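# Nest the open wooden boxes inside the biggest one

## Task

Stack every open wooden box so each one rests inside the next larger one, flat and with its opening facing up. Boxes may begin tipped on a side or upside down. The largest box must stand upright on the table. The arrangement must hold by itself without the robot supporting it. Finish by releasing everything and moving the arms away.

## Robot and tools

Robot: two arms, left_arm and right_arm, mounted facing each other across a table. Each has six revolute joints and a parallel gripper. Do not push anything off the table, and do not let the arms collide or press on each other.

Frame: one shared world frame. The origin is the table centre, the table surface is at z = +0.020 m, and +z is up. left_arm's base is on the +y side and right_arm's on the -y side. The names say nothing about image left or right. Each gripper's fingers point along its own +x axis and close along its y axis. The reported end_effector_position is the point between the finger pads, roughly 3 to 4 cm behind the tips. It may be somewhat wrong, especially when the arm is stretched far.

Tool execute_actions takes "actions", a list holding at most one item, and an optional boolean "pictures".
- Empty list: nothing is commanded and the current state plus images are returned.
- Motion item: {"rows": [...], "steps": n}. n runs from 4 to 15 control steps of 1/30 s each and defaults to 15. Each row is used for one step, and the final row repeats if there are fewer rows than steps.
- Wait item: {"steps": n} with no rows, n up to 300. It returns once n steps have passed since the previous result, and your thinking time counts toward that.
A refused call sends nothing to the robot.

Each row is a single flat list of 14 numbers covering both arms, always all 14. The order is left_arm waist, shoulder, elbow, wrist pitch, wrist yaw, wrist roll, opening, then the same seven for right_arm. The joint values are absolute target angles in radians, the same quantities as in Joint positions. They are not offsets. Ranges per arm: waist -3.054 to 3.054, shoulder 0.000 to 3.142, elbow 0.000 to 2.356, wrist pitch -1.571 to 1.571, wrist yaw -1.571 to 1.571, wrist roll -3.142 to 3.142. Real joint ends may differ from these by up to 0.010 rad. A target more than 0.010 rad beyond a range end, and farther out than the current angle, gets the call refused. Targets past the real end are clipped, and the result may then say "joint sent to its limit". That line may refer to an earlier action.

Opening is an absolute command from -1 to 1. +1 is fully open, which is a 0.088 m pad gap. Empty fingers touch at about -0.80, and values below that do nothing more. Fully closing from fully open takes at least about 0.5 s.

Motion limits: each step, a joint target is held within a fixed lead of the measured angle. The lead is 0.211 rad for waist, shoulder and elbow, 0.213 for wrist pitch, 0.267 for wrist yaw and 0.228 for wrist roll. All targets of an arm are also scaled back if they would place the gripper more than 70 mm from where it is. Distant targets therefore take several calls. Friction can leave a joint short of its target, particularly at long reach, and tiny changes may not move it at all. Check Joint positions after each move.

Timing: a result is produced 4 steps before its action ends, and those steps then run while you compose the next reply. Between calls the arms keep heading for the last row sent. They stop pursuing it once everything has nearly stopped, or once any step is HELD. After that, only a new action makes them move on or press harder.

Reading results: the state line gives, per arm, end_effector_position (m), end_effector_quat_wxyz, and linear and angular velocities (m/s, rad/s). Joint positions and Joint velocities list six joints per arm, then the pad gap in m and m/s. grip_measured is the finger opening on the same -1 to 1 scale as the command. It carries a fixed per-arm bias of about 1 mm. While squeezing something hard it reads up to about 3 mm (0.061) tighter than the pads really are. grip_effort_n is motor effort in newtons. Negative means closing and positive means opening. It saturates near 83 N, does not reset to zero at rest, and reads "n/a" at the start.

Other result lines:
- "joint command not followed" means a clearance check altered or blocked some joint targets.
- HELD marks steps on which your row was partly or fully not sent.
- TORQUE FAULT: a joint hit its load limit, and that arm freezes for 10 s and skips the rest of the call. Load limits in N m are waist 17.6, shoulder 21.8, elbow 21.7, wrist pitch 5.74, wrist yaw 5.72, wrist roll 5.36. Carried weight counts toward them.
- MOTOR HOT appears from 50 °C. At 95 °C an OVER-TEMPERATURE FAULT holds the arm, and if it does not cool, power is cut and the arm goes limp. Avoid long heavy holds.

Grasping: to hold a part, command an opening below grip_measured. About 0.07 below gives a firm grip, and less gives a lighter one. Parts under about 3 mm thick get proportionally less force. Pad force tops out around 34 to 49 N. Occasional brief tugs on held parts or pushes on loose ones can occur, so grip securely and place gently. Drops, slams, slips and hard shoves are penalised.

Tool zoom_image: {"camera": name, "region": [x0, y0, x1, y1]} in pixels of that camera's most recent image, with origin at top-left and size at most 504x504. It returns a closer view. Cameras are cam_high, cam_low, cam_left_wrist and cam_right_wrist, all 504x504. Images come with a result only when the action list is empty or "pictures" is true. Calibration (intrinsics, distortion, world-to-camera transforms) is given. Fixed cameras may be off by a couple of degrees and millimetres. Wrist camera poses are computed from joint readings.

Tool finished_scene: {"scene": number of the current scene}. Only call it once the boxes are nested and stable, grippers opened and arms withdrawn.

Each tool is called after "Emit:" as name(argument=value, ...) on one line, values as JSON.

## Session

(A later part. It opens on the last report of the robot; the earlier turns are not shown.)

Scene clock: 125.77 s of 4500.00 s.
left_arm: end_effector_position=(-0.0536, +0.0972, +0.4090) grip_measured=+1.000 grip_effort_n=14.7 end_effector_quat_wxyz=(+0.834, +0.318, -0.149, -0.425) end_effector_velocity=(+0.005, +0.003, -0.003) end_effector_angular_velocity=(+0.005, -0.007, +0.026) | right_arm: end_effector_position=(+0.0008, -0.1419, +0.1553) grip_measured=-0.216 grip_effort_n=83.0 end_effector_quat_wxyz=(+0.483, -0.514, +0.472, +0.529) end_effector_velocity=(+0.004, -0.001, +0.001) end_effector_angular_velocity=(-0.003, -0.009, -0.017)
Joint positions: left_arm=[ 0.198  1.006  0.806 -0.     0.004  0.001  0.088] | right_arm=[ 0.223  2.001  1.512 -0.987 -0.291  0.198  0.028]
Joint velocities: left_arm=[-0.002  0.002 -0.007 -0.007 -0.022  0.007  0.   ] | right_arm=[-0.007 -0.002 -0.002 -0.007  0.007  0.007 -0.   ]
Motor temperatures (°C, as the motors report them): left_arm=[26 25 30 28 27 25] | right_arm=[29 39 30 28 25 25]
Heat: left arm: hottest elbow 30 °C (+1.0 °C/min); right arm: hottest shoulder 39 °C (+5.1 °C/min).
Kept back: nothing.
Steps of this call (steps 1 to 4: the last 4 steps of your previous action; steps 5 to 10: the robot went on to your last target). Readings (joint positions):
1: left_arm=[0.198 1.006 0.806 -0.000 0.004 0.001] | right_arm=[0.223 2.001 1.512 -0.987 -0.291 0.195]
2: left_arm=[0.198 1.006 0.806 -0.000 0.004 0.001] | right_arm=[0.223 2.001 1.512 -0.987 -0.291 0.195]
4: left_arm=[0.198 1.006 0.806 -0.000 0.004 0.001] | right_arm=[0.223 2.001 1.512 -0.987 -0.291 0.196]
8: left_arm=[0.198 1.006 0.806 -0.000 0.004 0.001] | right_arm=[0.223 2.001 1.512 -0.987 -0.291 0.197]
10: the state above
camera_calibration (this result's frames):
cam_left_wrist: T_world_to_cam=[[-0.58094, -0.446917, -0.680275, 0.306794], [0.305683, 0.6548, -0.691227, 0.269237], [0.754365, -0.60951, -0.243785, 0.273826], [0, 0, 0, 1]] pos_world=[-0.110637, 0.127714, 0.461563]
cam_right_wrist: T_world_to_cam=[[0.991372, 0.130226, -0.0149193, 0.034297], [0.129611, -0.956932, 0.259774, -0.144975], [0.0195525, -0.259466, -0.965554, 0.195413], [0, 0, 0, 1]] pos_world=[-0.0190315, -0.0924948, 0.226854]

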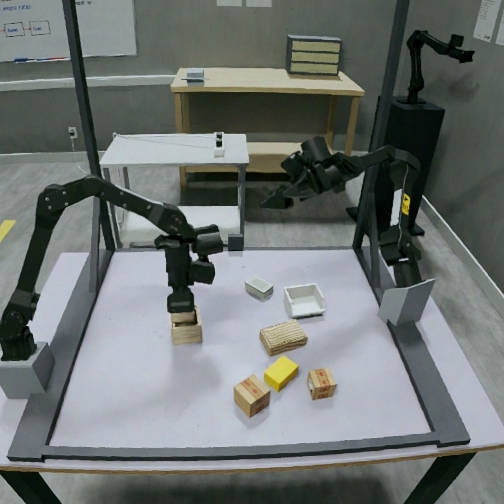

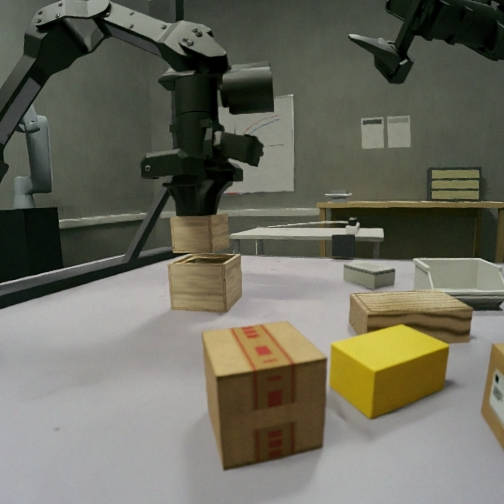

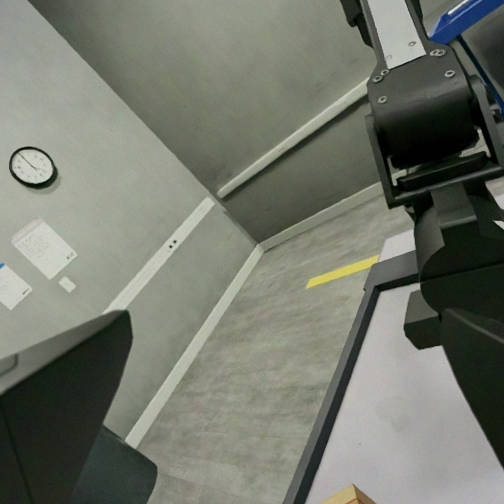

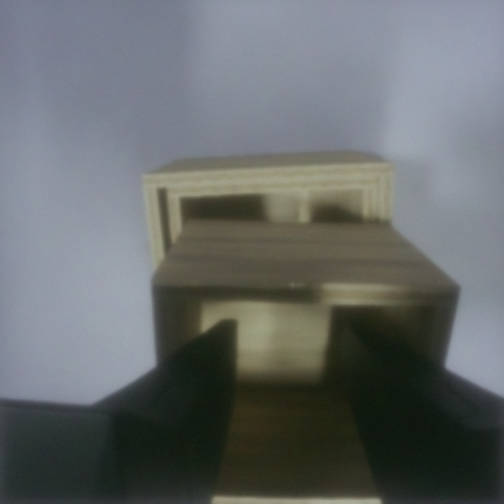

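Emit:
execute_actions(actions=[{"rows":[[0.2,1.0,0.8,0,0,0,1,0.24,2.01,1.505,-0.985,-0.291,0.14,0.0],[0.2,1.0,0.8,0,0,0,1,0.24,2.01,1.505,-0.985,-0.291,0.14,0.0],[0.2,1.0,0.8,0,0,0,1,0.24,2.01,1.505,-0.985,-0.291,0.14,0.0],[0.2,1.0,0.8,0,0,0,1,0.24,2.01,1.505,-0.985,-0.291,0.14,0.0],[0.2,1.0,0.8,0,0,0,1,0.24,2.01,1.505,-0.985,-0.291,0.14,0.0],[0.2,1.0,0.8,0,0,0,1,0.24,2.01,1.505,-0.985,-0.291,0.14,0.0],[0.2,1.0,0.8,0,0,0,1,0.248,2.04,1.48,-0.93,-0.291,0.13,0.0]],"steps":15}])

Emit:
execute_actions(actions=[{"steps":10}], pictures=true)

Scene clock: 126.37 s of 4500.00 s.
left_arm: end_effector_position=(-0.0536, +0.0972, +0.4090) grip_measured=+1.000 grip_effort_n=14.7 end_effector_quat_wxyz=(+0.834, +0.318, -0.149, -0.425) end_effector_velocity=(-0.003, -0.001, +0.002) end_effector_angular_velocity=(-0.011, -0.001, -0.008) | right_arm: end_effector_position=(-0.0049, -0.1403, +0.1445) grip_measured=-0.216 grip_effort_n=83.0 end_effector_quat_wxyz=(+0.462, -0.532, +0.449, +0.550) end_effector_velocity=(+0.012, -0.023, -0.069) end_effector_angular_velocity=(-0.156, -0.025, +0.038)
Joint positions: left_arm=[ 0.198  1.006  0.806 -0.     0.004  0.001  0.088] | right_arm=[ 0.243  2.018  1.5   -0.946 -0.291  0.137  0.028]
Joint velocities: left_arm=[-0.007 -0.002  0.002  0.007 -0.007 -0.007  0.   ] | right_arm=[ 0.032  0.12  -0.1    0.066 -0.022 -0.051 -0.   ]
Motor temperatures (°C, as the motors report them): left_arm=[26 25 30 28 27 25] | right_arm=[29 39 30 28 25 25]
Heat: left arm: hottest elbow 30 °C (+1.0 °C/min); right arm: hottest shoulder 39 °C (+5.0 °C/min).
Steps of this call (steps 1 to 7: the robot went on to your last target; steps 8 to 18: the first 11 steps of this action). Readings (joint positions):
8: left_arm=[0.198 1.006 0.806 -0.000 0.004 0.001] | right_arm=[0.223 2.001 1.512 -0.987 -0.291 0.192]
9: left_arm=[0.198 1.006 0.806 -0.000 0.004 0.001] | right_arm=[0.224 2.001 1.512 -0.987 -0.291 0.180]
11: left_arm=[0.198 1.006 0.806 -0.000 0.004 0.001] | right_arm=[0.229 2.001 1.512 -0.987 -0.291 0.163]
15: left_arm=[0.198 1.006 0.806 -0.000 0.004 0.001] | right_arm=[0.238 2.005 1.507 -0.966 -0.291 0.145]
18: the state above

Scene clock: 126.70 s of 4500.00 s.
left_arm: end_effector_position=(-0.0536, +0.0972, +0.4090) grip_measured=+1.000 grip_effort_n=14.7 end_effector_quat_wxyz=(+0.834, +0.318, -0.149, -0.425) end_effector_velocity=(+0.002, +0.002, +0.000) end_effector_angular_velocity=(-0.001, -0.011, +0.019) | right_arm: end_effector_position=(-0.0038, -0.1407, +0.1388) grip_measured=-0.216 grip_effort_n=83.0 end_effector_quat_wxyz=(+0.459, -0.535, +0.449, +0.550) end_effector_velocity=(+0.004, -0.006, -0.000) end_effector_angular_velocity=(-0.025, -0.001, -0.007)
Joint positions: left_arm=[ 0.198  1.006  0.806 -0.     0.004  0.001  0.088] | right_arm=[ 0.245  2.028  1.491 -0.933 -0.291  0.132  0.028]
Joint velocities: left_arm=[-0.002 -0.002 -0.002 -0.007 -0.022  0.007  0.   ] | right_arm=[-0.007 -0.002 -0.007 -0.022 -0.007 -0.007 -0.   ]
Motor temperatures (°C, as the motors report them): left_arm=[26 25 30 28 27 25] | right_arm=[29 39 30 28 25 25]
Heat: left arm: hottest elbow 30 °C (+1.0 °C/min); right arm: hottest shoulder 39 °C (+5.1 °C/min).
Kept back: nothing.
Steps of this call (steps 1 to 4: the last 4 steps of your previous action; steps 5 to 10: the robot went on to your last target). Readings (joint positions):
1: left_arm=[0.198 1.006 0.806 -0.000 0.004 0.001] | right_arm=[0.244 2.021 1.497 -0.943 -0.291 0.136]
2: left_arm=[0.198 1.006 0.806 -0.000 0.004 0.001] | right_arm=[0.244 2.024 1.494 -0.941 -0.291 0.135]
4: left_arm=[0.198 1.006 0.806 -0.000 0.004 0.001] | right_arm=[0.245 2.027 1.492 -0.937 -0.291 0.134]
8: left_arm=[0.198 1.006 0.806 -0.000 0.004 0.001] | right_arm=[0.245 2.028 1.491 -0.933 -0.291 0.133]
10: the state above
camera_calibration (this result's frames):
cam_left_wrist: T_world_to_cam=[[-0.58094, -0.446917, -0.680275, 0.306794], [0.305683, 0.6548, -0.691227, 0.269237], [0.754365, -0.60951, -0.243785, 0.273826], [0, 0, 0, 1]] pos_world=[-0.110637, 0.127714, 0.461563]
cam_right_wrist: T_world_to_cam=[[0.976126, 0.2167, -0.0147905, 0.0505145], [0.213027, -0.941841, 0.259915, -0.136459], [0.0423933, -0.256861, -0.965518, 0.18029], [0, 0, 0, 1]] pos_world=[-0.0278821, -0.0931601, 0.210288]

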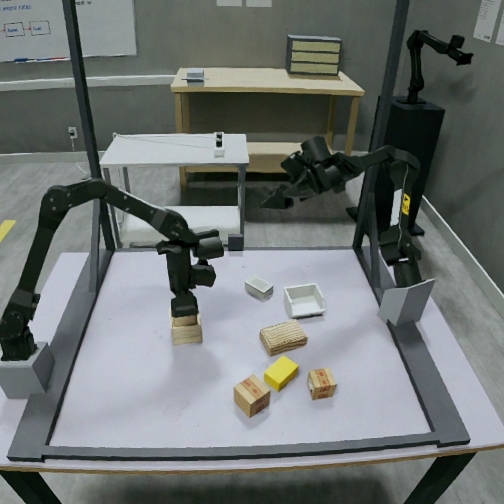

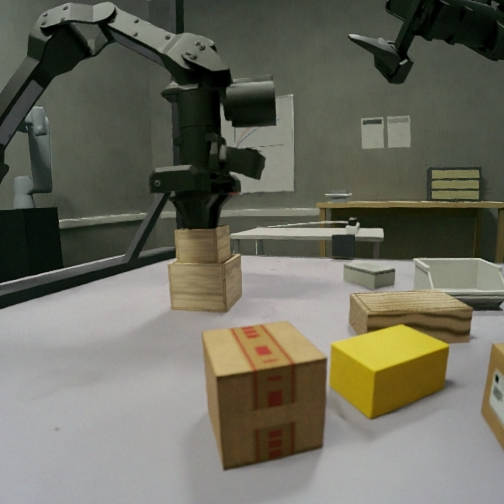

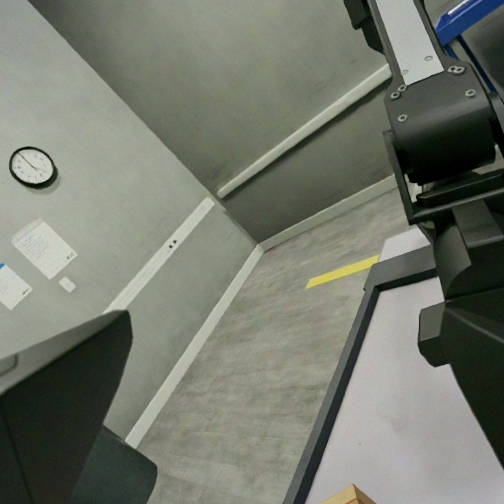

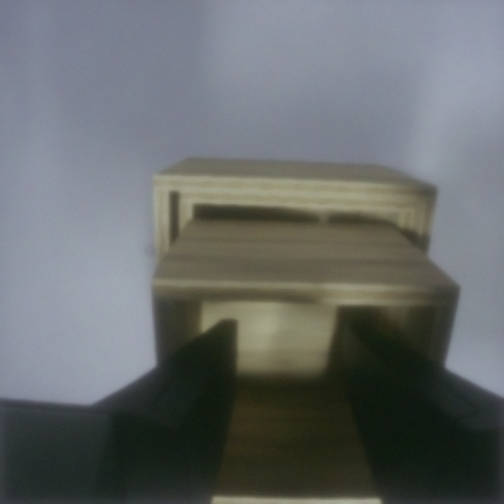

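Emit:
execute_actions(actions=[{"rows":[[0.2,1.0,0.8,0,0,0,1,0.243,2.065,1.45,-0.875,-0.291,0.155,0.0]],"steps":15}])

Emit:
execute_actions(actions=[{"steps":10}], pictures=true)

Scene clock: 127.23 s of 4500.00 s.
left_arm: end_effector_position=(-0.0536, +0.0972, +0.4090) grip_measured=+1.000 grip_effort_n=14.7 end_effector_quat_wxyz=(+0.834, +0.318, -0.149, -0.425) end_effector_velocity=(+0.003, +0.004, -0.001) end_effector_angular_velocity=(+0.005, -0.007, +0.026) | right_arm: end_effector_position=(-0.0021, -0.1342, +0.1340) grip_measured=-0.216 grip_effort_n=83.0 end_effector_quat_wxyz=(+0.469, -0.522, +0.447, +0.555) end_effector_velocity=(-0.000, -0.004, -0.002) end_effector_angular_velocity=(-0.022, +0.016, +0.001)
Joint positions: left_arm=[ 0.198  1.006  0.806 -0.     0.004  0.001  0.088] | right_arm=[ 0.24   2.033  1.475 -0.881 -0.291  0.152  0.028]
Joint velocities: left_arm=[-0.002 -0.007 -0.002 -0.022 -0.022  0.007  0.   ] | right_arm=[-0.002  0.002 -0.007 -0.007 -0.022 -0.007 -0.   ]
Motor temperatures (°C, as the motors report them): left_arm=[26 25 30 28 27 25] | right_arm=[29 39 30 28 25 25]
Heat: left arm: hottest elbow 30 °C (+1.0 °C/min); right arm: hottest shoulder 39 °C (+5.0 °C/min).
Steps of this call (steps 1 to 5: the robot went on to your last target; steps 6 to 16: the first 11 steps of this action). Readings (joint positions):
6: left_arm=[0.198 1.006 0.806 -0.000 0.004 0.001] | right_arm=[0.245 2.029 1.488 -0.927 -0.291 0.133]
7: left_arm=[0.198 1.006 0.806 -0.000 0.004 0.001] | right_arm=[0.244 2.030 1.484 -0.918 -0.291 0.138]
9: left_arm=[0.198 1.006 0.806 -0.000 0.004 0.001] | right_arm=[0.242 2.030 1.479 -0.896 -0.291 0.144]
13: left_arm=[0.198 1.006 0.806 -0.000 0.004 0.001] | right_arm=[0.240 2.033 1.476 -0.884 -0.291 0.150]
16: the state above

Scene clock: 127.57 s of 4500.00 s.
left_arm: end_effector_position=(-0.0536, +0.0972, +0.4090) grip_measured=+1.000 grip_effort_n=14.7 end_effector_quat_wxyz=(+0.834, +0.318, -0.149, -0.425) end_effector_velocity=(+0.003, +0.004, +0.001) end_effector_angular_velocity=(-0.013, -0.000, +0.023) | right_arm: end_effector_position=(-0.0021, -0.1341, +0.1339) grip_measured=-0.216 grip_effort_n=83.0 end_effector_quat_wxyz=(+0.469, -0.522, +0.447, +0.555) end_effector_velocity=(+0.002, -0.001, +0.001) end_effector_angular_velocity=(-0.004, -0.009, +0.002)
Joint positions: left_arm=[ 0.198  1.006  0.806 -0.     0.004  0.001  0.088] | right_arm=[ 0.24   2.033  1.474 -0.88  -0.291  0.153  0.028]
Joint velocities: left_arm=[ 0.002 -0.007 -0.007 -0.007 -0.022 -0.007  0.   ] | right_arm=[-0.002 -0.002 -0.002 -0.007  0.007 -0.007  0.   ]
Motor temperatures (°C, as the motors report them): left_arm=[26 25 30 28 27 25] | right_arm=[29 39 30 28 25 25]
Heat: left arm: hottest elbow 30 °C (+1.0 °C/min); right arm: hottest shoulder 39 °C (+5.1 °C/min).
Kept back: nothing.
Steps of this call (steps 1 to 4: the last 4 steps of your previous action; steps 5 to 10: the robot went on to your last target). Readings (joint positions):
1: left_arm=[0.198 1.006 0.806 -0.000 0.004 0.001] | right_arm=[0.240 2.033 1.475 -0.881 -0.291 0.152]
2: left_arm=[0.198 1.006 0.806 -0.000 0.004 0.001] | right_arm=[0.240 2.033 1.475 -0.881 -0.291 0.152]
4: left_arm=[0.198 1.006 0.806 -0.000 0.004 0.001] | right_arm=[0.240 2.033 1.475 -0.880 -0.291 0.153]
8: left_arm=[0.198 1.006 0.806 -0.000 0.004 0.001] | right_arm=[0.240 2.033 1.474 -0.880 -0.291 0.153]
10: the state above
camera_calibration (this result's frames):
cam_left_wrist: T_world_to_cam=[[-0.58094, -0.446917, -0.680275, 0.306794], [0.305683, 0.6548, -0.691227, 0.269237], [0.754365, -0.60951, -0.243785, 0.273826], [0, 0, 0, 1]] pos_world=[-0.110637, 0.127714, 0.461563]
cam_right_wrist: T_world_to_cam=[[0.979349, 0.20138, -0.0179537, 0.0457358], [0.200047, -0.952329, 0.230325, -0.126835], [0.0292851, -0.22916, -0.972948, 0.181846], [0, 0, 0, 1]] pos_world=[-0.0247437, -0.0883274, 0.206961]

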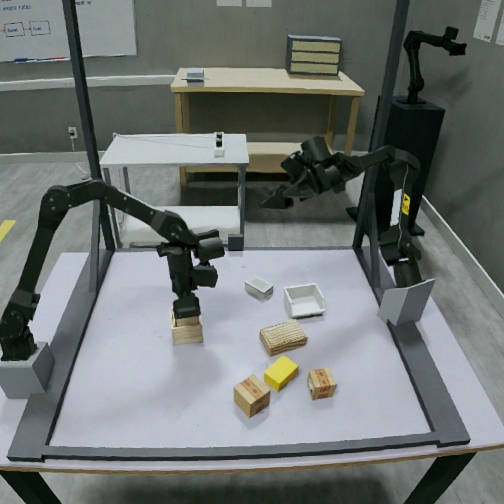

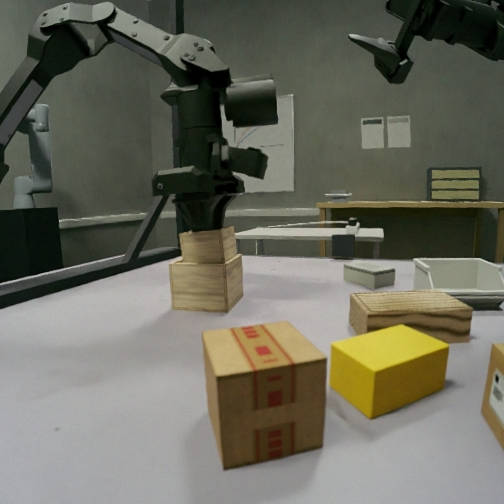

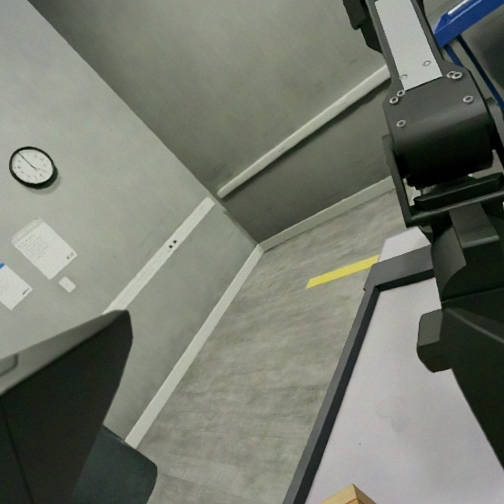

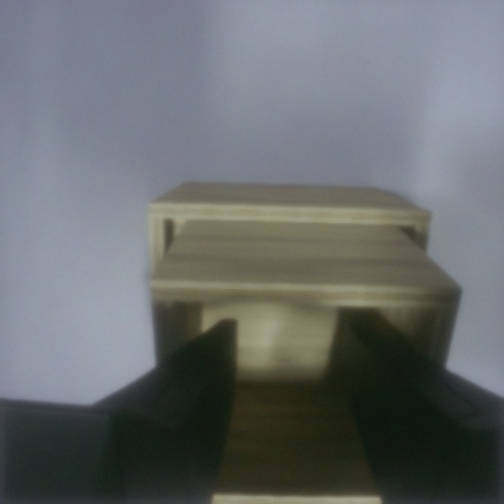

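Emit:
execute_actions(actions=[{"rows":[[0.2,1.0,0.8,0,0,0,1,0.24,1.99,1.475,-0.95,-0.291,0.15,0.0],[0.2,1.0,0.8,0,0,0,1,0.24,1.99,1.475,-0.95,-0.291,0.15,0.0],[0.2,1.0,0.8,0,0,0,1,0.24,1.99,1.475,-0.95,-0.291,0.15,0.0],[0.2,1.0,0.8,0,0,0,1,0.24,1.99,1.475,-0.95,-0.291,0.15,0.0],[0.2,1.0,0.8,0,0,0,1,0.24,1.99,1.475,-0.95,-0.291,0.15,0.0],[0.2,1.0,0.8,0,0,0,1,0.24,1.99,1.475,-0.95,-0.291,0.15,0.0],[0.2,1.0,0.8,0,0,0,1,0.24,2.0,1.45,-0.925,-0.291,0.15,0.0]],"steps":15}])

Emit:
execute_actions(actions=[{"steps":10}], pictures=true)

Scene clock: 128.27 s of 4500.00 s.
left_arm: end_effector_position=(-0.0536, +0.0972, +0.4090) grip_measured=+1.000 grip_effort_n=14.7 end_effector_quat_wxyz=(+0.834, +0.318, -0.149, -0.425) end_effector_velocity=(-0.001, -0.000, -0.004) end_effector_angular_velocity=(+0.017, +0.002, -0.006) | right_arm: end_effector_position=(-0.0011, -0.1447, +0.1411) grip_measured=-0.216 grip_effort_n=83.0 end_effector_quat_wxyz=(+0.466, -0.529, +0.455, +0.544) end_effector_velocity=(+0.007, -0.012, -0.011) end_effector_angular_velocity=(-0.039, -0.005, +0.008)
Joint positions: left_arm=[ 0.198  1.006  0.806 -0.     0.004  0.001  0.088] | right_arm=[ 0.24   2.008  1.468 -0.93  -0.291  0.153  0.028]
Joint velocities: left_arm=[-0.007 -0.002 -0.002 -0.007  0.007  0.007  0.   ] | right_arm=[-0.002 -0.002 -0.051  0.007 -0.007 -0.022 -0.   ]
Motor temperatures (°C, as the motors report them): left_arm=[26 25 30 29 27 25] | right_arm=[29 39 30 28 25 25]
Heat: left arm: hottest elbow 30 °C (+1.0 °C/min); right arm: hottest shoulder 39 °C (+5.0 °C/min).
Steps of this call (steps 1 to 10: the robot went on to your last target; steps 11 to 21: the first 11 steps of this action). Readings (joint positions):
11: left_arm=[0.198 1.006 0.806 -0.000 0.004 0.001] | right_arm=[0.240 2.029 1.474 -0.882 -0.291 0.153]
12: left_arm=[0.198 1.006 0.806 -0.000 0.004 0.001] | right_arm=[0.240 2.026 1.474 -0.895 -0.291 0.153]
14: left_arm=[0.198 1.006 0.806 -0.000 0.004 0.001] | right_arm=[0.240 2.020 1.474 -0.925 -0.291 0.153]
18: left_arm=[0.198 1.006 0.806 -0.000 0.004 0.001] | right_arm=[0.240 2.010 1.473 -0.935 -0.291 0.153]
21: the state above

Scene clock: 128.60 s of 4500.00 s.
left_arm: end_effector_position=(-0.0536, +0.0972, +0.4090) grip_measured=+1.000 grip_effort_n=14.7 end_effector_quat_wxyz=(+0.834, +0.318, -0.149, -0.425) end_effector_velocity=(-0.000, +0.000, -0.003) end_effector_angular_velocity=(+0.014, +0.001, -0.003) | right_arm: end_effector_position=(-0.0003, -0.1459, +0.1397) grip_measured=-0.216 grip_effort_n=83.0 end_effector_quat_wxyz=(+0.466, -0.530, +0.456, +0.543) end_effector_velocity=(+0.003, -0.003, -0.001) end_effector_angular_velocity=(-0.008, -0.011, +0.016)
Joint positions: left_arm=[ 0.198  1.006  0.806 -0.     0.004  0.001  0.088] | right_arm=[ 0.24   2.008  1.462 -0.927 -0.291  0.152  0.028]
Joint velocities: left_arm=[-0.002 -0.002 -0.002 -0.007  0.007  0.007  0.   ] | right_arm=[-0.002 -0.002 -0.007 -0.007  0.007 -0.022 -0.   ]
Motor temperatures (°C, as the motors report them): left_arm=[26 25 30 29 27 25] | right_arm=[29 39 30 28 25 25]
Heat: left arm: hottest elbow 30 °C (+1.0 °C/min); right arm: hottest shoulder 39 °C (+5.1 °C/min).
Kept back: nothing.
Steps of this call (steps 1 to 4: the last 4 steps of your previous action; steps 5 to 10: the robot went on to your last target). Readings (joint positions):
1: left_arm=[0.198 1.006 0.806 -0.000 0.004 0.001] | right_arm=[0.240 2.008 1.467 -0.929 -0.291 0.153]
2: left_arm=[0.198 1.006 0.806 -0.000 0.004 0.001] | right_arm=[0.240 2.008 1.465 -0.929 -0.291 0.153]
4: left_arm=[0.198 1.006 0.806 -0.000 0.004 0.001] | right_arm=[0.240 2.008 1.463 -0.929 -0.291 0.153]
8: left_arm=[0.198 1.006 0.806 -0.000 0.004 0.001] | right_arm=[0.240 2.008 1.463 -0.927 -0.291 0.152]
10: the state above
camera_calibration (this result's frames):
cam_left_wrist: T_world_to_cam=[[-0.58094, -0.446917, -0.680275, 0.306794], [0.305683, 0.6548, -0.691227, 0.269237], [0.754365, -0.60951, -0.243785, 0.273826], [0, 0, 0, 1]] pos_world=[-0.110637, 0.127714, 0.461563]
cam_right_wrist: T_world_to_cam=[[0.981373, 0.191547, -0.0147014, 0.0446143], [0.188654, -0.946436, 0.262047, -0.143317], [0.0362805, -0.259939, -0.964943, 0.179214], [0, 0, 0, 1]] pos_world=[-0.0232479, -0.0976016, 0.211143]

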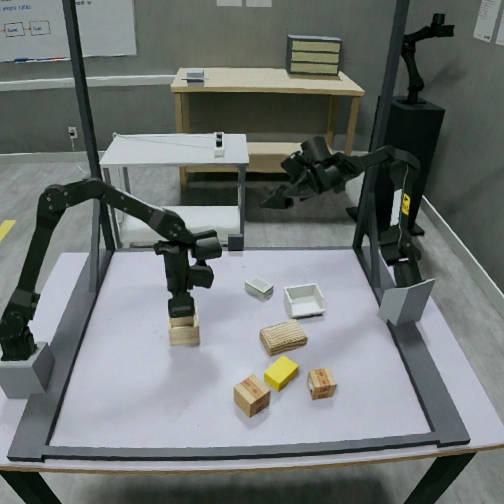

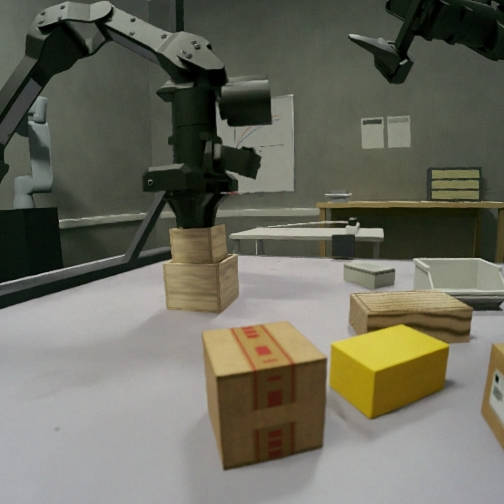

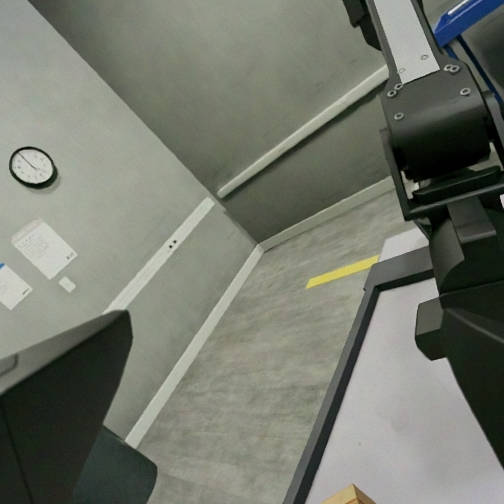

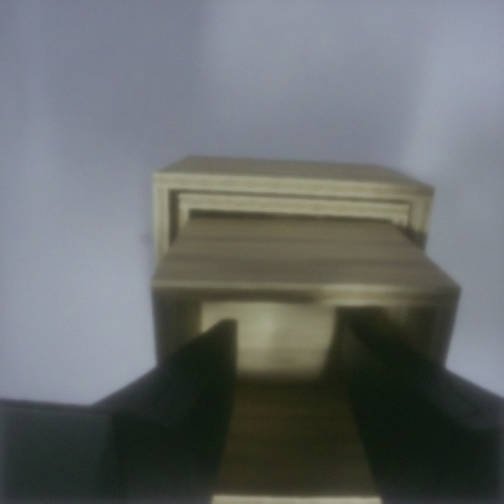

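Emit:
execute_actions(actions=[{"rows":[[0.2,1.0,0.8,0,0,0,1,0.232,2.008,1.462,-0.927,-0.291,0.19,0.0],[0.2,1.0,0.8,0,0,0,1,0.232,2.008,1.462,-0.927,-0.291,0.19,0.0],[0.2,1.0,0.8,0,0,0,1,0.232,2.008,1.462,-0.927,-0.291,0.19,0.0],[0.2,1.0,0.8,0,0,0,1,0.232,2.008,1.462,-0.927,-0.291,0.19,0.0],[0.2,1.0,0.8,0,0,0,1,0.232,2.008,1.462,-0.927,-0.291,0.19,0.0],[0.2,1.0,0.8,0,0,0,1,0.232,2.008,1.462,-0.927,-0.291,0.19,0.0],[0.2,1.0,0.8,0,0,0,1,0.245,2.035,1.428,-0.875,-0.291,0.18,0.0]],"steps":15}])

Emit:
execute_actions(actions=[{"steps":10}], pictures=true)

Scene clock: 129.37 s of 4500.00 s.
left_arm: end_effector_position=(-0.0536, +0.0972, +0.4090) grip_measured=+1.000 grip_effort_n=14.7 end_effector_quat_wxyz=(+0.834, +0.318, -0.149, -0.425) end_effector_velocity=(-0.002, -0.001, +0.003) end_effector_angular_velocity=(-0.005, -0.014, -0.004) | right_arm: end_effector_position=(+0.0006, -0.1419, +0.1357) grip_measured=-0.216 grip_effort_n=83.0 end_effector_quat_wxyz=(+0.476, -0.518, +0.459, +0.543) end_effector_velocity=(+0.004, +0.001, -0.007) end_effector_angular_velocity=(+0.019, -0.002, -0.005)
Joint positions: left_arm=[ 0.198  1.006  0.806 -0.     0.004  0.001  0.088] | right_arm=[ 0.238  2.012  1.45  -0.892 -0.291  0.181  0.028]
Joint velocities: left_arm=[-0.002 -0.002  0.002  0.007 -0.007  0.007  0.   ] | right_arm=[-0.002 -0.002 -0.037  0.051  0.007  0.007 -0.   ]
Motor temperatures (°C, as the motors report them): left_arm=[26 25 30 29 27 25] | right_arm=[29 39 30 28 25 25]
Heat: left arm: hottest elbow 30 °C (+1.0 °C/min); right arm: hottest shoulder 39 °C (+5.0 °C/min).
Steps of this call (steps 1 to 12: the robot went on to your last target; steps 13 to 23: the first 11 steps of this action). Readings (joint positions):
13: left_arm=[0.198 1.006 0.806 -0.000 0.004 0.001] | right_arm=[0.240 2.008 1.462 -0.927 -0.291 0.156]
14: left_arm=[0.198 1.006 0.806 -0.000 0.004 0.001] | right_arm=[0.239 2.008 1.462 -0.927 -0.291 0.163]
16: left_arm=[0.198 1.006 0.806 -0.000 0.004 0.001] | right_arm=[0.237 2.008 1.462 -0.927 -0.291 0.174]
20: left_arm=[0.198 1.006 0.806 -0.000 0.004 0.001] | right_arm=[0.236 2.008 1.457 -0.910 -0.291 0.181]
23: the state above

Scene clock: 129.70 s of 4500.00 s.
left_arm: end_effector_position=(-0.0536, +0.0972, +0.4090) grip_measured=+1.000 grip_effort_n=14.7 end_effector_quat_wxyz=(+0.834, +0.318, -0.149, -0.425) end_effector_velocity=(-0.000, +0.002, -0.004) end_effector_angular_velocity=(+0.011, +0.017, +0.004) | right_arm: end_effector_position=(-0.0000, -0.1402, +0.1350) grip_measured=-0.216 grip_effort_n=83.0 end_effector_quat_wxyz=(+0.476, -0.516, +0.457, +0.546) end_effector_velocity=(-0.003, +0.000, +0.002) end_effector_angular_velocity=(+0.005, +0.024, +0.010)
Joint positions: left_arm=[ 0.198  1.006  0.806 -0.     0.004  0.001  0.088] | right_arm=[ 0.238  2.013  1.447 -0.879 -0.29   0.181  0.028]
Joint velocities: left_arm=[-0.002 -0.007 -0.002 -0.022  0.007 -0.007  0.   ] | right_arm=[-0.002 -0.007 -0.002  0.007 -0.022 -0.007  0.   ]
Motor temperatures (°C, as the motors report them): left_arm=[26 25 30 29 27 25] | right_arm=[29 39 30 28 25 25]
Heat: left arm: hottest elbow 30 °C (+1.0 °C/min); right arm: hottest shoulder 39 °C (+5.1 °C/min).
Kept back: nothing.
Steps of this call (steps 1 to 4: the last 4 steps of your previous action; steps 5 to 10: the robot went on to your last target). Readings (joint positions):
1: left_arm=[0.198 1.006 0.806 -0.000 0.004 0.001] | right_arm=[0.238 2.012 1.449 -0.888 -0.291 0.181]
2: left_arm=[0.198 1.006 0.806 -0.000 0.004 0.001] | right_arm=[0.238 2.013 1.449 -0.884 -0.291 0.181]
4: left_arm=[0.198 1.006 0.806 -0.000 0.004 0.001] | right_arm=[0.238 2.013 1.449 -0.882 -0.290 0.181]
8: left_arm=[0.198 1.006 0.806 -0.000 0.004 0.001] | right_arm=[0.238 2.013 1.448 -0.879 -0.290 0.181]
10: the state above
camera_calibration (this result's frames):
cam_left_wrist: T_world_to_cam=[[-0.58094, -0.446917, -0.680275, 0.306794], [0.305683, 0.6548, -0.691227, 0.269237], [0.754365, -0.60951, -0.243785, 0.273826], [0, 0, 0, 1]] pos_world=[-0.110637, 0.127714, 0.461563]
cam_right_wrist: T_world_to_cam=[[0.985204, 0.170393, -0.0184176, 0.0406887], [0.169896, -0.956853, 0.235727, -0.134744], [0.0225434, -0.235369, -0.971645, 0.180475], [0, 0, 0, 1]] pos_world=[-0.0212627, -0.0933851, 0.20787]

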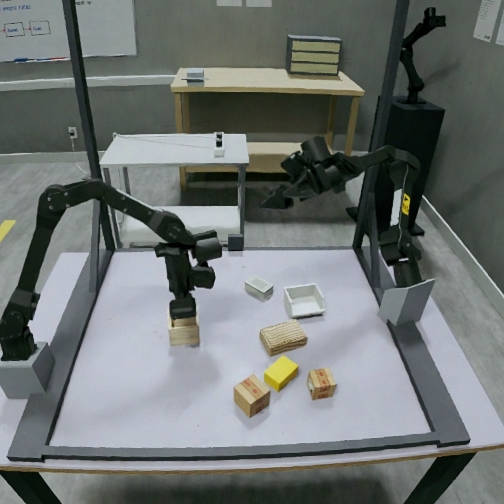

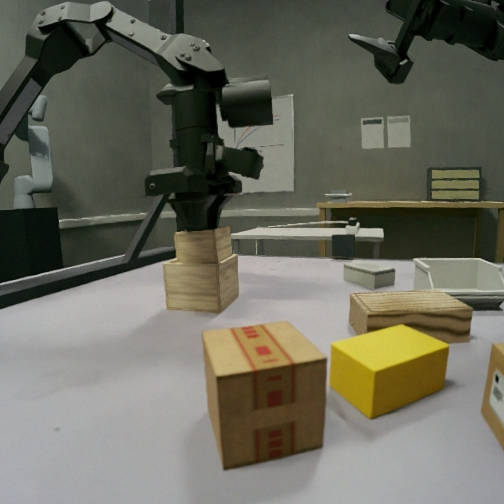

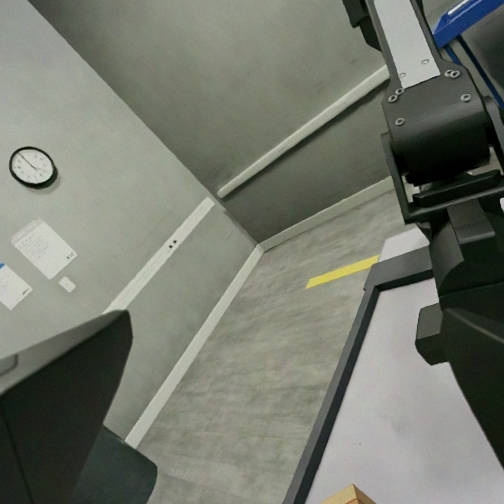

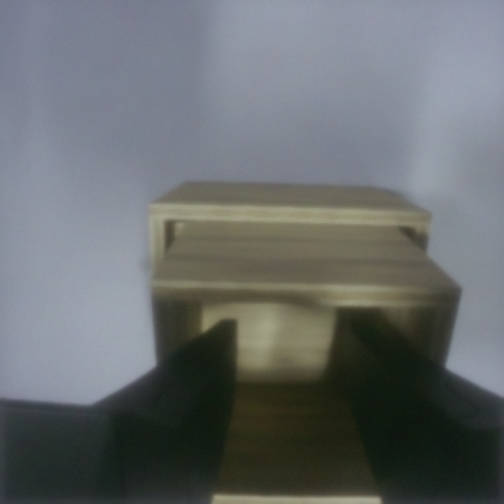

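Emit:
execute_actions(actions=[{"rows":[[0.2,1.0,0.8,0,0,0,1,0.240,2.0,1.447,-0.93,-0.291,0.18,0.0]],"steps":12}], pictures=true)

Emit:
execute_actions(actions=[{"rows":[[0.2,1.0,0.8,0,0,0,1,0.245,2.045,1.43,-0.91,-0.291,0.18,0.0]],"steps":15}], pictures=true)

Scene clock: 130.13 s of 4500.00 s.
left_arm: end_effector_position=(-0.0536, +0.0972, +0.4090) grip_measured=+1.000 grip_effort_n=14.7 end_effector_quat_wxyz=(+0.834, +0.318, -0.149, -0.425) end_effector_velocity=(-0.000, +0.000, -0.003) end_effector_angular_velocity=(+0.005, +0.013, -0.002) | right_arm: end_effector_position=(+0.0023, -0.1487, +0.1360) grip_measured=-0.216 grip_effort_n=83.0 end_effector_quat_wxyz=(+0.473, -0.525, +0.467, +0.532) end_effector_velocity=(+0.002, -0.008, +0.000) end_effector_angular_velocity=(-0.035, -0.003, +0.009)
Joint positions: left_arm=[ 0.198  1.006  0.806 -0.     0.004  0.001  0.088] | right_arm=[ 0.238  2.009  1.447 -0.922 -0.29   0.181  0.028]
Joint velocities: left_arm=[-0.002 -0.002 -0.002 -0.007  0.007 -0.007  0.   ] | right_arm=[-0.002 -0.002 -0.002 -0.037 -0.007 -0.022 -0.   ]
Motor temperatures (°C, as the motors report them): left_arm=[26 25 30 29 27 25] | right_arm=[29 39 30 28 25 25]
Heat: left arm: hottest elbow 30 °C (+1.0 °C/min); right arm: hottest shoulder 39 °C (+5.0 °C/min).
Steps of this call (steps 1 to 5: the robot went on to your last target; steps 6 to 13: the first 8 steps of this action). Readings (joint positions):
6: left_arm=[0.198 1.006 0.806 -0.000 0.004 0.001] | right_arm=[0.238 2.012 1.447 -0.881 -0.290 0.181]
7: left_arm=[0.198 1.006 0.806 -0.000 0.004 0.001] | right_arm=[0.238 2.012 1.447 -0.888 -0.290 0.181]
9: left_arm=[0.198 1.006 0.806 -0.000 0.004 0.001] | right_arm=[0.238 2.010 1.447 -0.908 -0.290 0.181]
13: the state above
camera_calibration (this result's frames):
cam_left_wrist: T_world_to_cam=[[-0.58094, -0.446917, -0.680275, 0.306794], [0.305683, 0.6548, -0.691227, 0.269237], [0.754365, -0.60951, -0.243785, 0.273826], [0, 0, 0, 1]] pos_world=[-0.110637, 0.127714, 0.461563]
cam_right_wrist: T_world_to_cam=[[0.987241, 0.158654, -0.0135433, 0.037484], [0.156328, -0.949562, 0.271832, -0.147256], [0.0302671, -0.270481, -0.962249, 0.172811], [0, 0, 0, 1]] pos_world=[-0.019216, -0.0990336, 0.206823]

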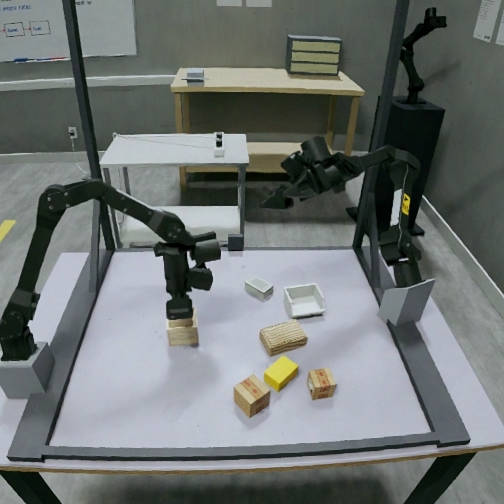

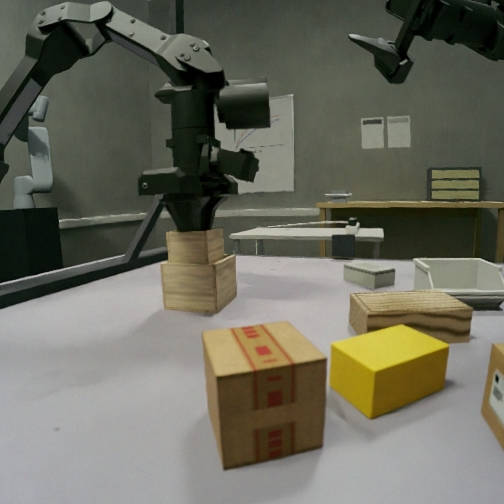

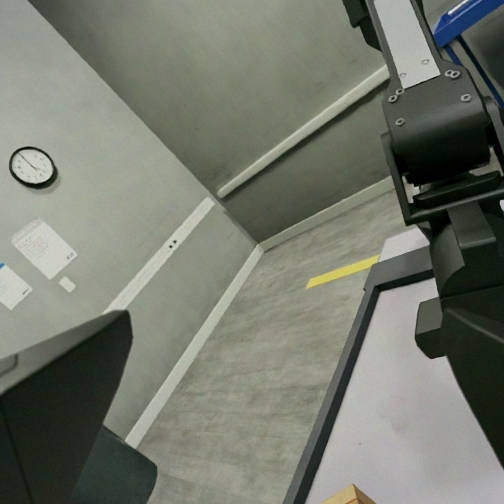

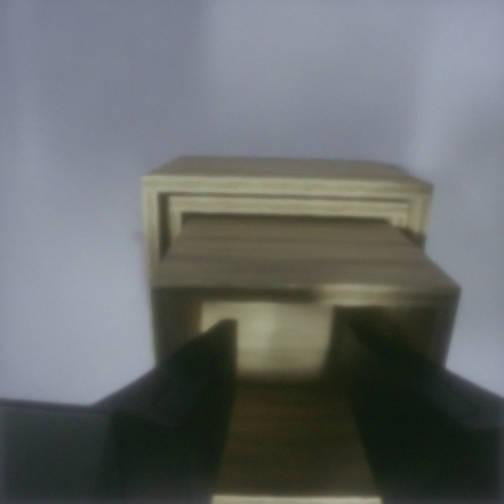

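Scene clock: 130.63 s of 4500.00 s.
left_arm: end_effector_position=(-0.0536, +0.0972, +0.4090) grip_measured=+1.000 grip_effort_n=14.7 end_effector_quat_wxyz=(+0.834, +0.318, -0.149, -0.425) end_effector_velocity=(-0.001, +0.000, +0.001) end_effector_angular_velocity=(-0.020, +0.012, -0.001) | right_arm: end_effector_position=(+0.0040, -0.1498, +0.1269) grip_measured=-0.216 grip_effort_n=83.0 end_effector_quat_wxyz=(+0.470, -0.530, +0.470, +0.527) end_effector_velocity=(+0.004, -0.002, -0.003) end_effector_angular_velocity=(-0.013, -0.012, +0.000)
Joint positions: left_arm=[ 0.198  1.006  0.806 -0.     0.004  0.001  0.088] | right_arm=[ 0.242  2.031  1.442 -0.913 -0.29   0.181  0.028]
Joint velocities: left_arm=[-0.002 -0.002 -0.002  0.007 -0.007 -0.022  0.   ] | right_arm=[-0.002  0.007 -0.002 -0.007  0.007 -0.007 -0.   ]
Motor temperatures (°C, as the motors report them): left_arm=[26 25 30 29 27 25] | right_arm=[29 39 30 28 25 25]
Heat: left arm: hottest elbow 30 °C (+1.0 °C/min); right arm: hottest shoulder 39 °C (+5.1 °C/min).
Steps of this call (steps 1 to 4: the last 4 steps of your previous action; steps 5 to 15: the first 11 steps of this action). Readings (joint positions):
5: left_arm=[0.198 1.006 0.806 -0.000 0.004 0.001] | right_arm=[0.238 2.010 1.447 -0.925 -0.290 0.181]
6: left_arm=[0.198 1.006 0.806 -0.000 0.004 0.001] | right_arm=[0.239 2.011 1.447 -0.924 -0.290 0.181]
8: left_arm=[0.198 1.006 0.806 -0.000 0.004 0.001] | right_arm=[0.240 2.017 1.447 -0.917 -0.290 0.181]
12: left_arm=[0.198 1.006 0.806 -0.000 0.004 0.001] | right_arm=[0.242 2.028 1.443 -0.913 -0.290 0.181]
15: the state above
camera_calibration (this result's frames):
cam_left_wrist: T_world_to_cam=[[-0.58094, -0.446917, -0.680275, 0.306794], [0.305683, 0.6548, -0.691227, 0.269237], [0.754365, -0.60951, -0.243785, 0.273826], [0, 0, 0, 1]] pos_world=[-0.110637, 0.127714, 0.461563]
cam_right_wrist: T_world_to_cam=[[0.987564, 0.156803, -0.0113864, 0.035294], [0.153391, -0.945132, 0.28844, -0.147575], [0.0344666, -0.286599, -0.95743, 0.160744], [0, 0, 0, 1]] pos_world=[-0.0177587, -0.0989425, 0.19687]

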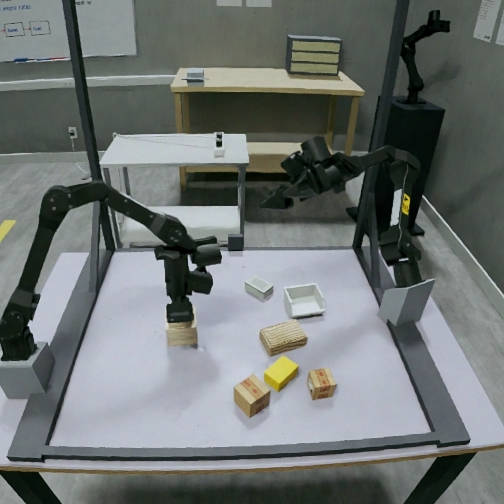

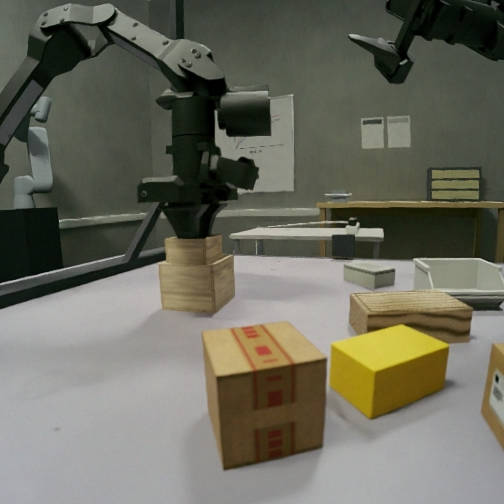

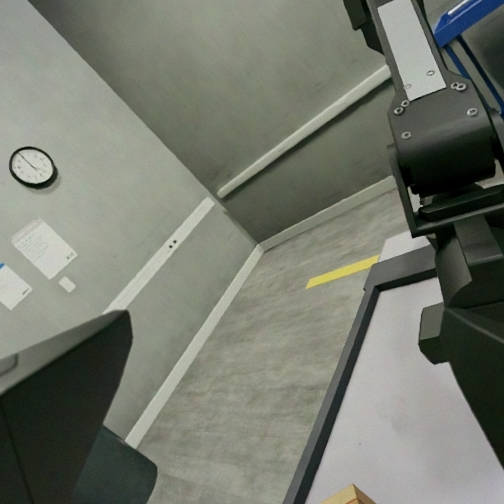

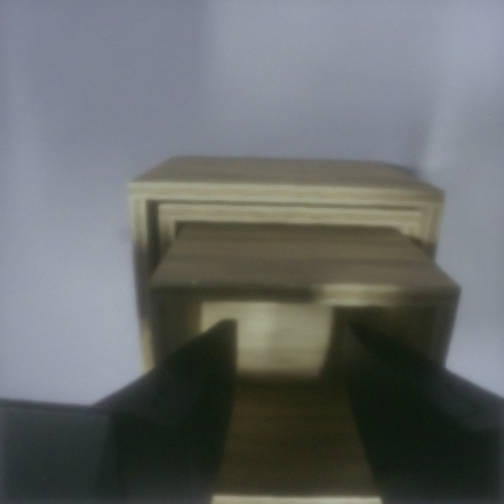

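Emit:
execute_actions(actions=[{"rows":[[0.2,1.0,0.8,0,0,0,1,0.25,2.07,1.405,-0.87,-0.291,0.175,0.0]],"steps":15}], pictures=true)

Emit:
execute_actions(actions=[{"rows":[[0.2,1.0,0.8,0,0,0,1,0.258,2.09,1.375,-0.82,-0.291,0.17,0.0]],"steps":15}], pictures=true)

Scene clock: 131.17 s of 4500.00 s.
left_arm: end_effector_position=(-0.0536, +0.0972, +0.4090) grip_measured=+1.000 grip_effort_n=14.7 end_effector_quat_wxyz=(+0.834, +0.318, -0.149, -0.425) end_effector_velocity=(+0.003, +0.002, -0.007) end_effector_angular_velocity=(+0.017, +0.021, +0.010) | right_arm: end_effector_position=(+0.0074, -0.1519, +0.1113) grip_measured=-0.216 grip_effort_n=83.0 end_effector_quat_wxyz=(+0.466, -0.535, +0.472, +0.523) end_effector_velocity=(+0.002, +0.001, -0.001) end_effector_angular_velocity=(+0.005, -0.006, +0.020)
Joint positions: left_arm=[ 0.198  1.006  0.806 -0.     0.004  0.001  0.088] | right_arm=[ 0.247  2.058  1.416 -0.874 -0.29   0.178  0.028]
Joint velocities: left_arm=[-0.002 -0.002 -0.007 -0.022  0.007 -0.007  0.   ] | right_arm=[-0.002  0.002 -0.002  0.007  0.007 -0.022 -0.   ]
Motor temperatures (°C, as the motors report them): left_arm=[26 25 30 29 27 25] | right_arm=[29 39 30 28 25 25]
Heat: left arm: hottest elbow 30 °C (+1.0 °C/min); right arm: hottest shoulder 39 °C (+5.0 °C/min).
Steps of this call (steps 1 to 4: the last 4 steps of your previous action; step 5: the robot went on to your last target; steps 6 to 16: the first 11 steps of this action). Readings (joint positions):
6: left_arm=[0.198 1.006 0.806 -0.000 0.004 0.001] | right_arm=[0.242 2.033 1.439 -0.908 -0.290 0.181]
7: left_arm=[0.198 1.006 0.806 -0.000 0.004 0.001] | right_arm=[0.243 2.035 1.436 -0.896 -0.290 0.180]
9: left_arm=[0.198 1.006 0.806 -0.000 0.004 0.001] | right_arm=[0.245 2.044 1.429 -0.884 -0.290 0.179]
13: left_arm=[0.198 1.006 0.806 -0.000 0.004 0.001] | right_arm=[0.247 2.057 1.417 -0.877 -0.290 0.178]
16: the state above
camera_calibration (this result's frames):
cam_left_wrist: T_world_to_cam=[[-0.58094, -0.446917, -0.680275, 0.306794], [0.305683, 0.6548, -0.691227, 0.269237], [0.754365, -0.60951, -0.243785, 0.273826], [0, 0, 0, 1]] pos_world=[-0.110637, 0.127714, 0.461563]
cam_right_wrist: T_world_to_cam=[[0.986973, 0.160597, -0.00962827, 0.0324227], [0.155934, -0.940153, 0.30298, -0.146439], [0.0396056, -0.300534, -0.952948, 0.142437], [0, 0, 0, 1]] pos_world=[-0.0148069, -0.100074, 0.180415]

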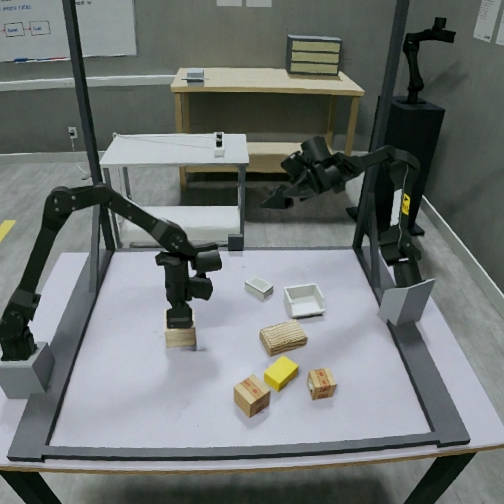

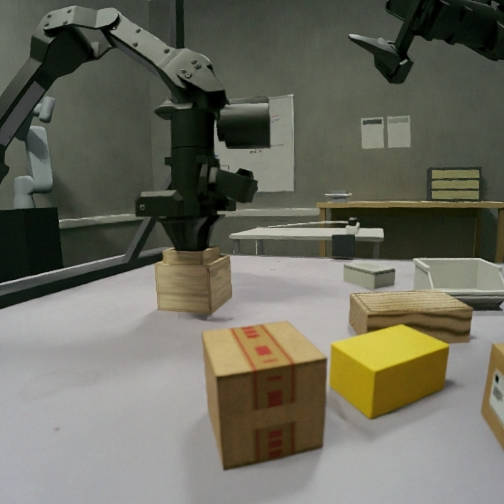

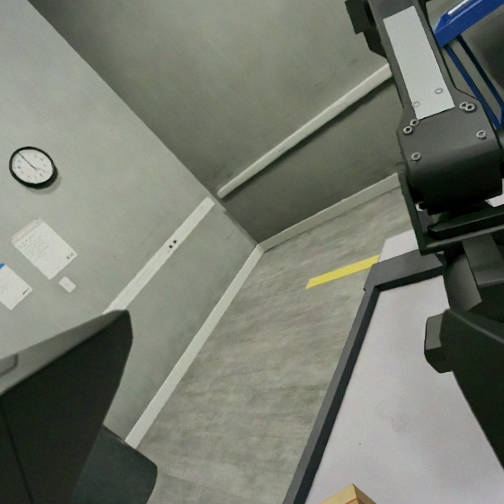

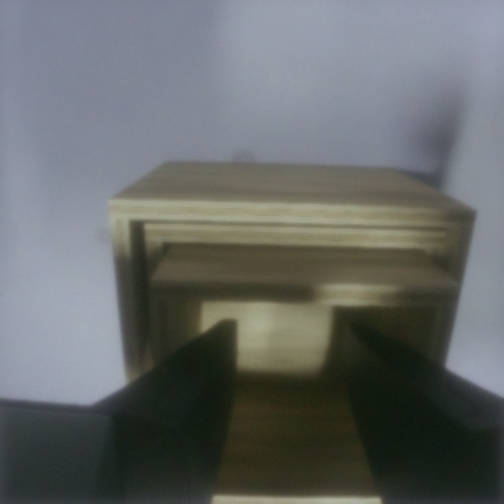

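Scene clock: 131.67 s of 4500.00 s.
left_arm: end_effector_position=(-0.0536, +0.0972, +0.4090) grip_measured=+1.000 grip_effort_n=14.7 end_effector_quat_wxyz=(+0.834, +0.318, -0.149, -0.425) end_effector_velocity=(+0.003, +0.001, -0.003) end_effector_angular_velocity=(-0.002, +0.025, +0.019) | right_arm: end_effector_position=(+0.0088, -0.1534, +0.0973) grip_measured=-0.216 grip_effort_n=83.0 end_effector_quat_wxyz=(+0.462, -0.539, +0.469, +0.526) end_effector_velocity=(-0.001, +0.002, +0.002) end_effector_angular_velocity=(+0.010, +0.011, +0.008)
Joint positions: left_arm=[ 0.198  1.006  0.806 -0.     0.004  0.001  0.088] | right_arm=[ 0.255  2.078  1.387 -0.824 -0.29   0.172  0.028]
Joint velocities: left_arm=[-0.002  0.002  0.002 -0.022 -0.007 -0.022  0.   ] | right_arm=[-0.002 -0.002  0.002  0.007 -0.007 -0.007 -0.   ]
Motor temperatures (°C, as the motors report them): left_arm=[26 25 30 29 27 25] | right_arm=[29 39 30 28 25 25]
Heat: left arm: hottest elbow 30 °C (+1.0 °C/min); right arm: hottest shoulder 39 °C (+5.1 °C/min).
Steps of this call (steps 1 to 4: the last 4 steps of your previous action; steps 5 to 15: the first 11 steps of this action). Readings (joint positions):
5: left_arm=[0.198 1.006 0.806 -0.000 0.004 0.001] | right_arm=[0.247 2.059 1.413 -0.866 -0.290 0.177]
6: left_arm=[0.198 1.006 0.806 -0.000 0.004 0.001] | right_arm=[0.248 2.060 1.408 -0.852 -0.290 0.175]
8: left_arm=[0.198 1.006 0.806 -0.000 0.004 0.001] | right_arm=[0.251 2.066 1.400 -0.838 -0.290 0.174]
12: left_arm=[0.198 1.006 0.806 -0.000 0.004 0.001] | right_arm=[0.255 2.077 1.388 -0.828 -0.290 0.173]
15: the state above
camera_calibration (this result's frames):
cam_left_wrist: T_world_to_cam=[[-0.58094, -0.446917, -0.680275, 0.306794], [0.305683, 0.6548, -0.691227, 0.269237], [0.754365, -0.60951, -0.243785, 0.273826], [0, 0, 0, 1]] pos_world=[-0.110637, 0.127714, 0.461563]
cam_right_wrist: T_world_to_cam=[[0.984721, 0.173849, -0.0100909, 0.0333029], [0.168604, -0.937307, 0.305005, -0.143701], [0.0435667, -0.302046, -0.952297, 0.128208], [0, 0, 0, 1]] pos_world=[-0.0141511, -0.101757, 0.166257]

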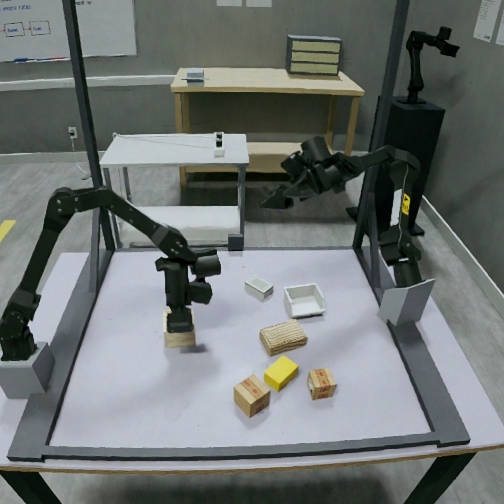

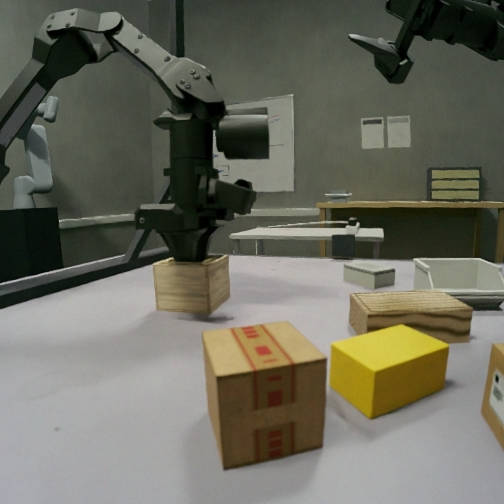

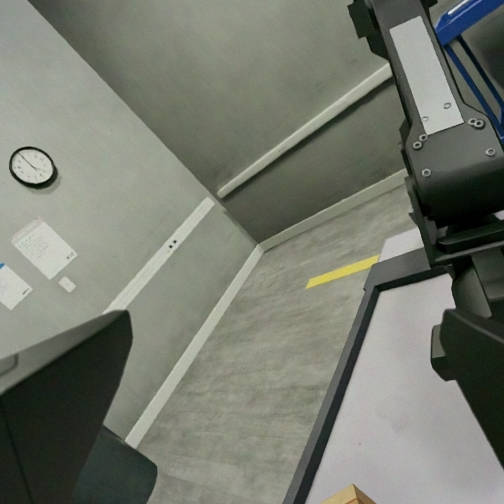

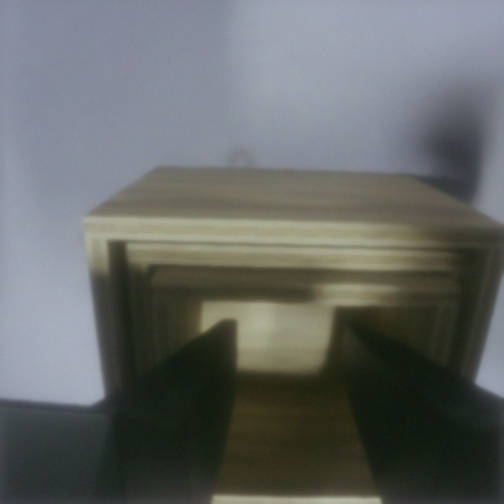

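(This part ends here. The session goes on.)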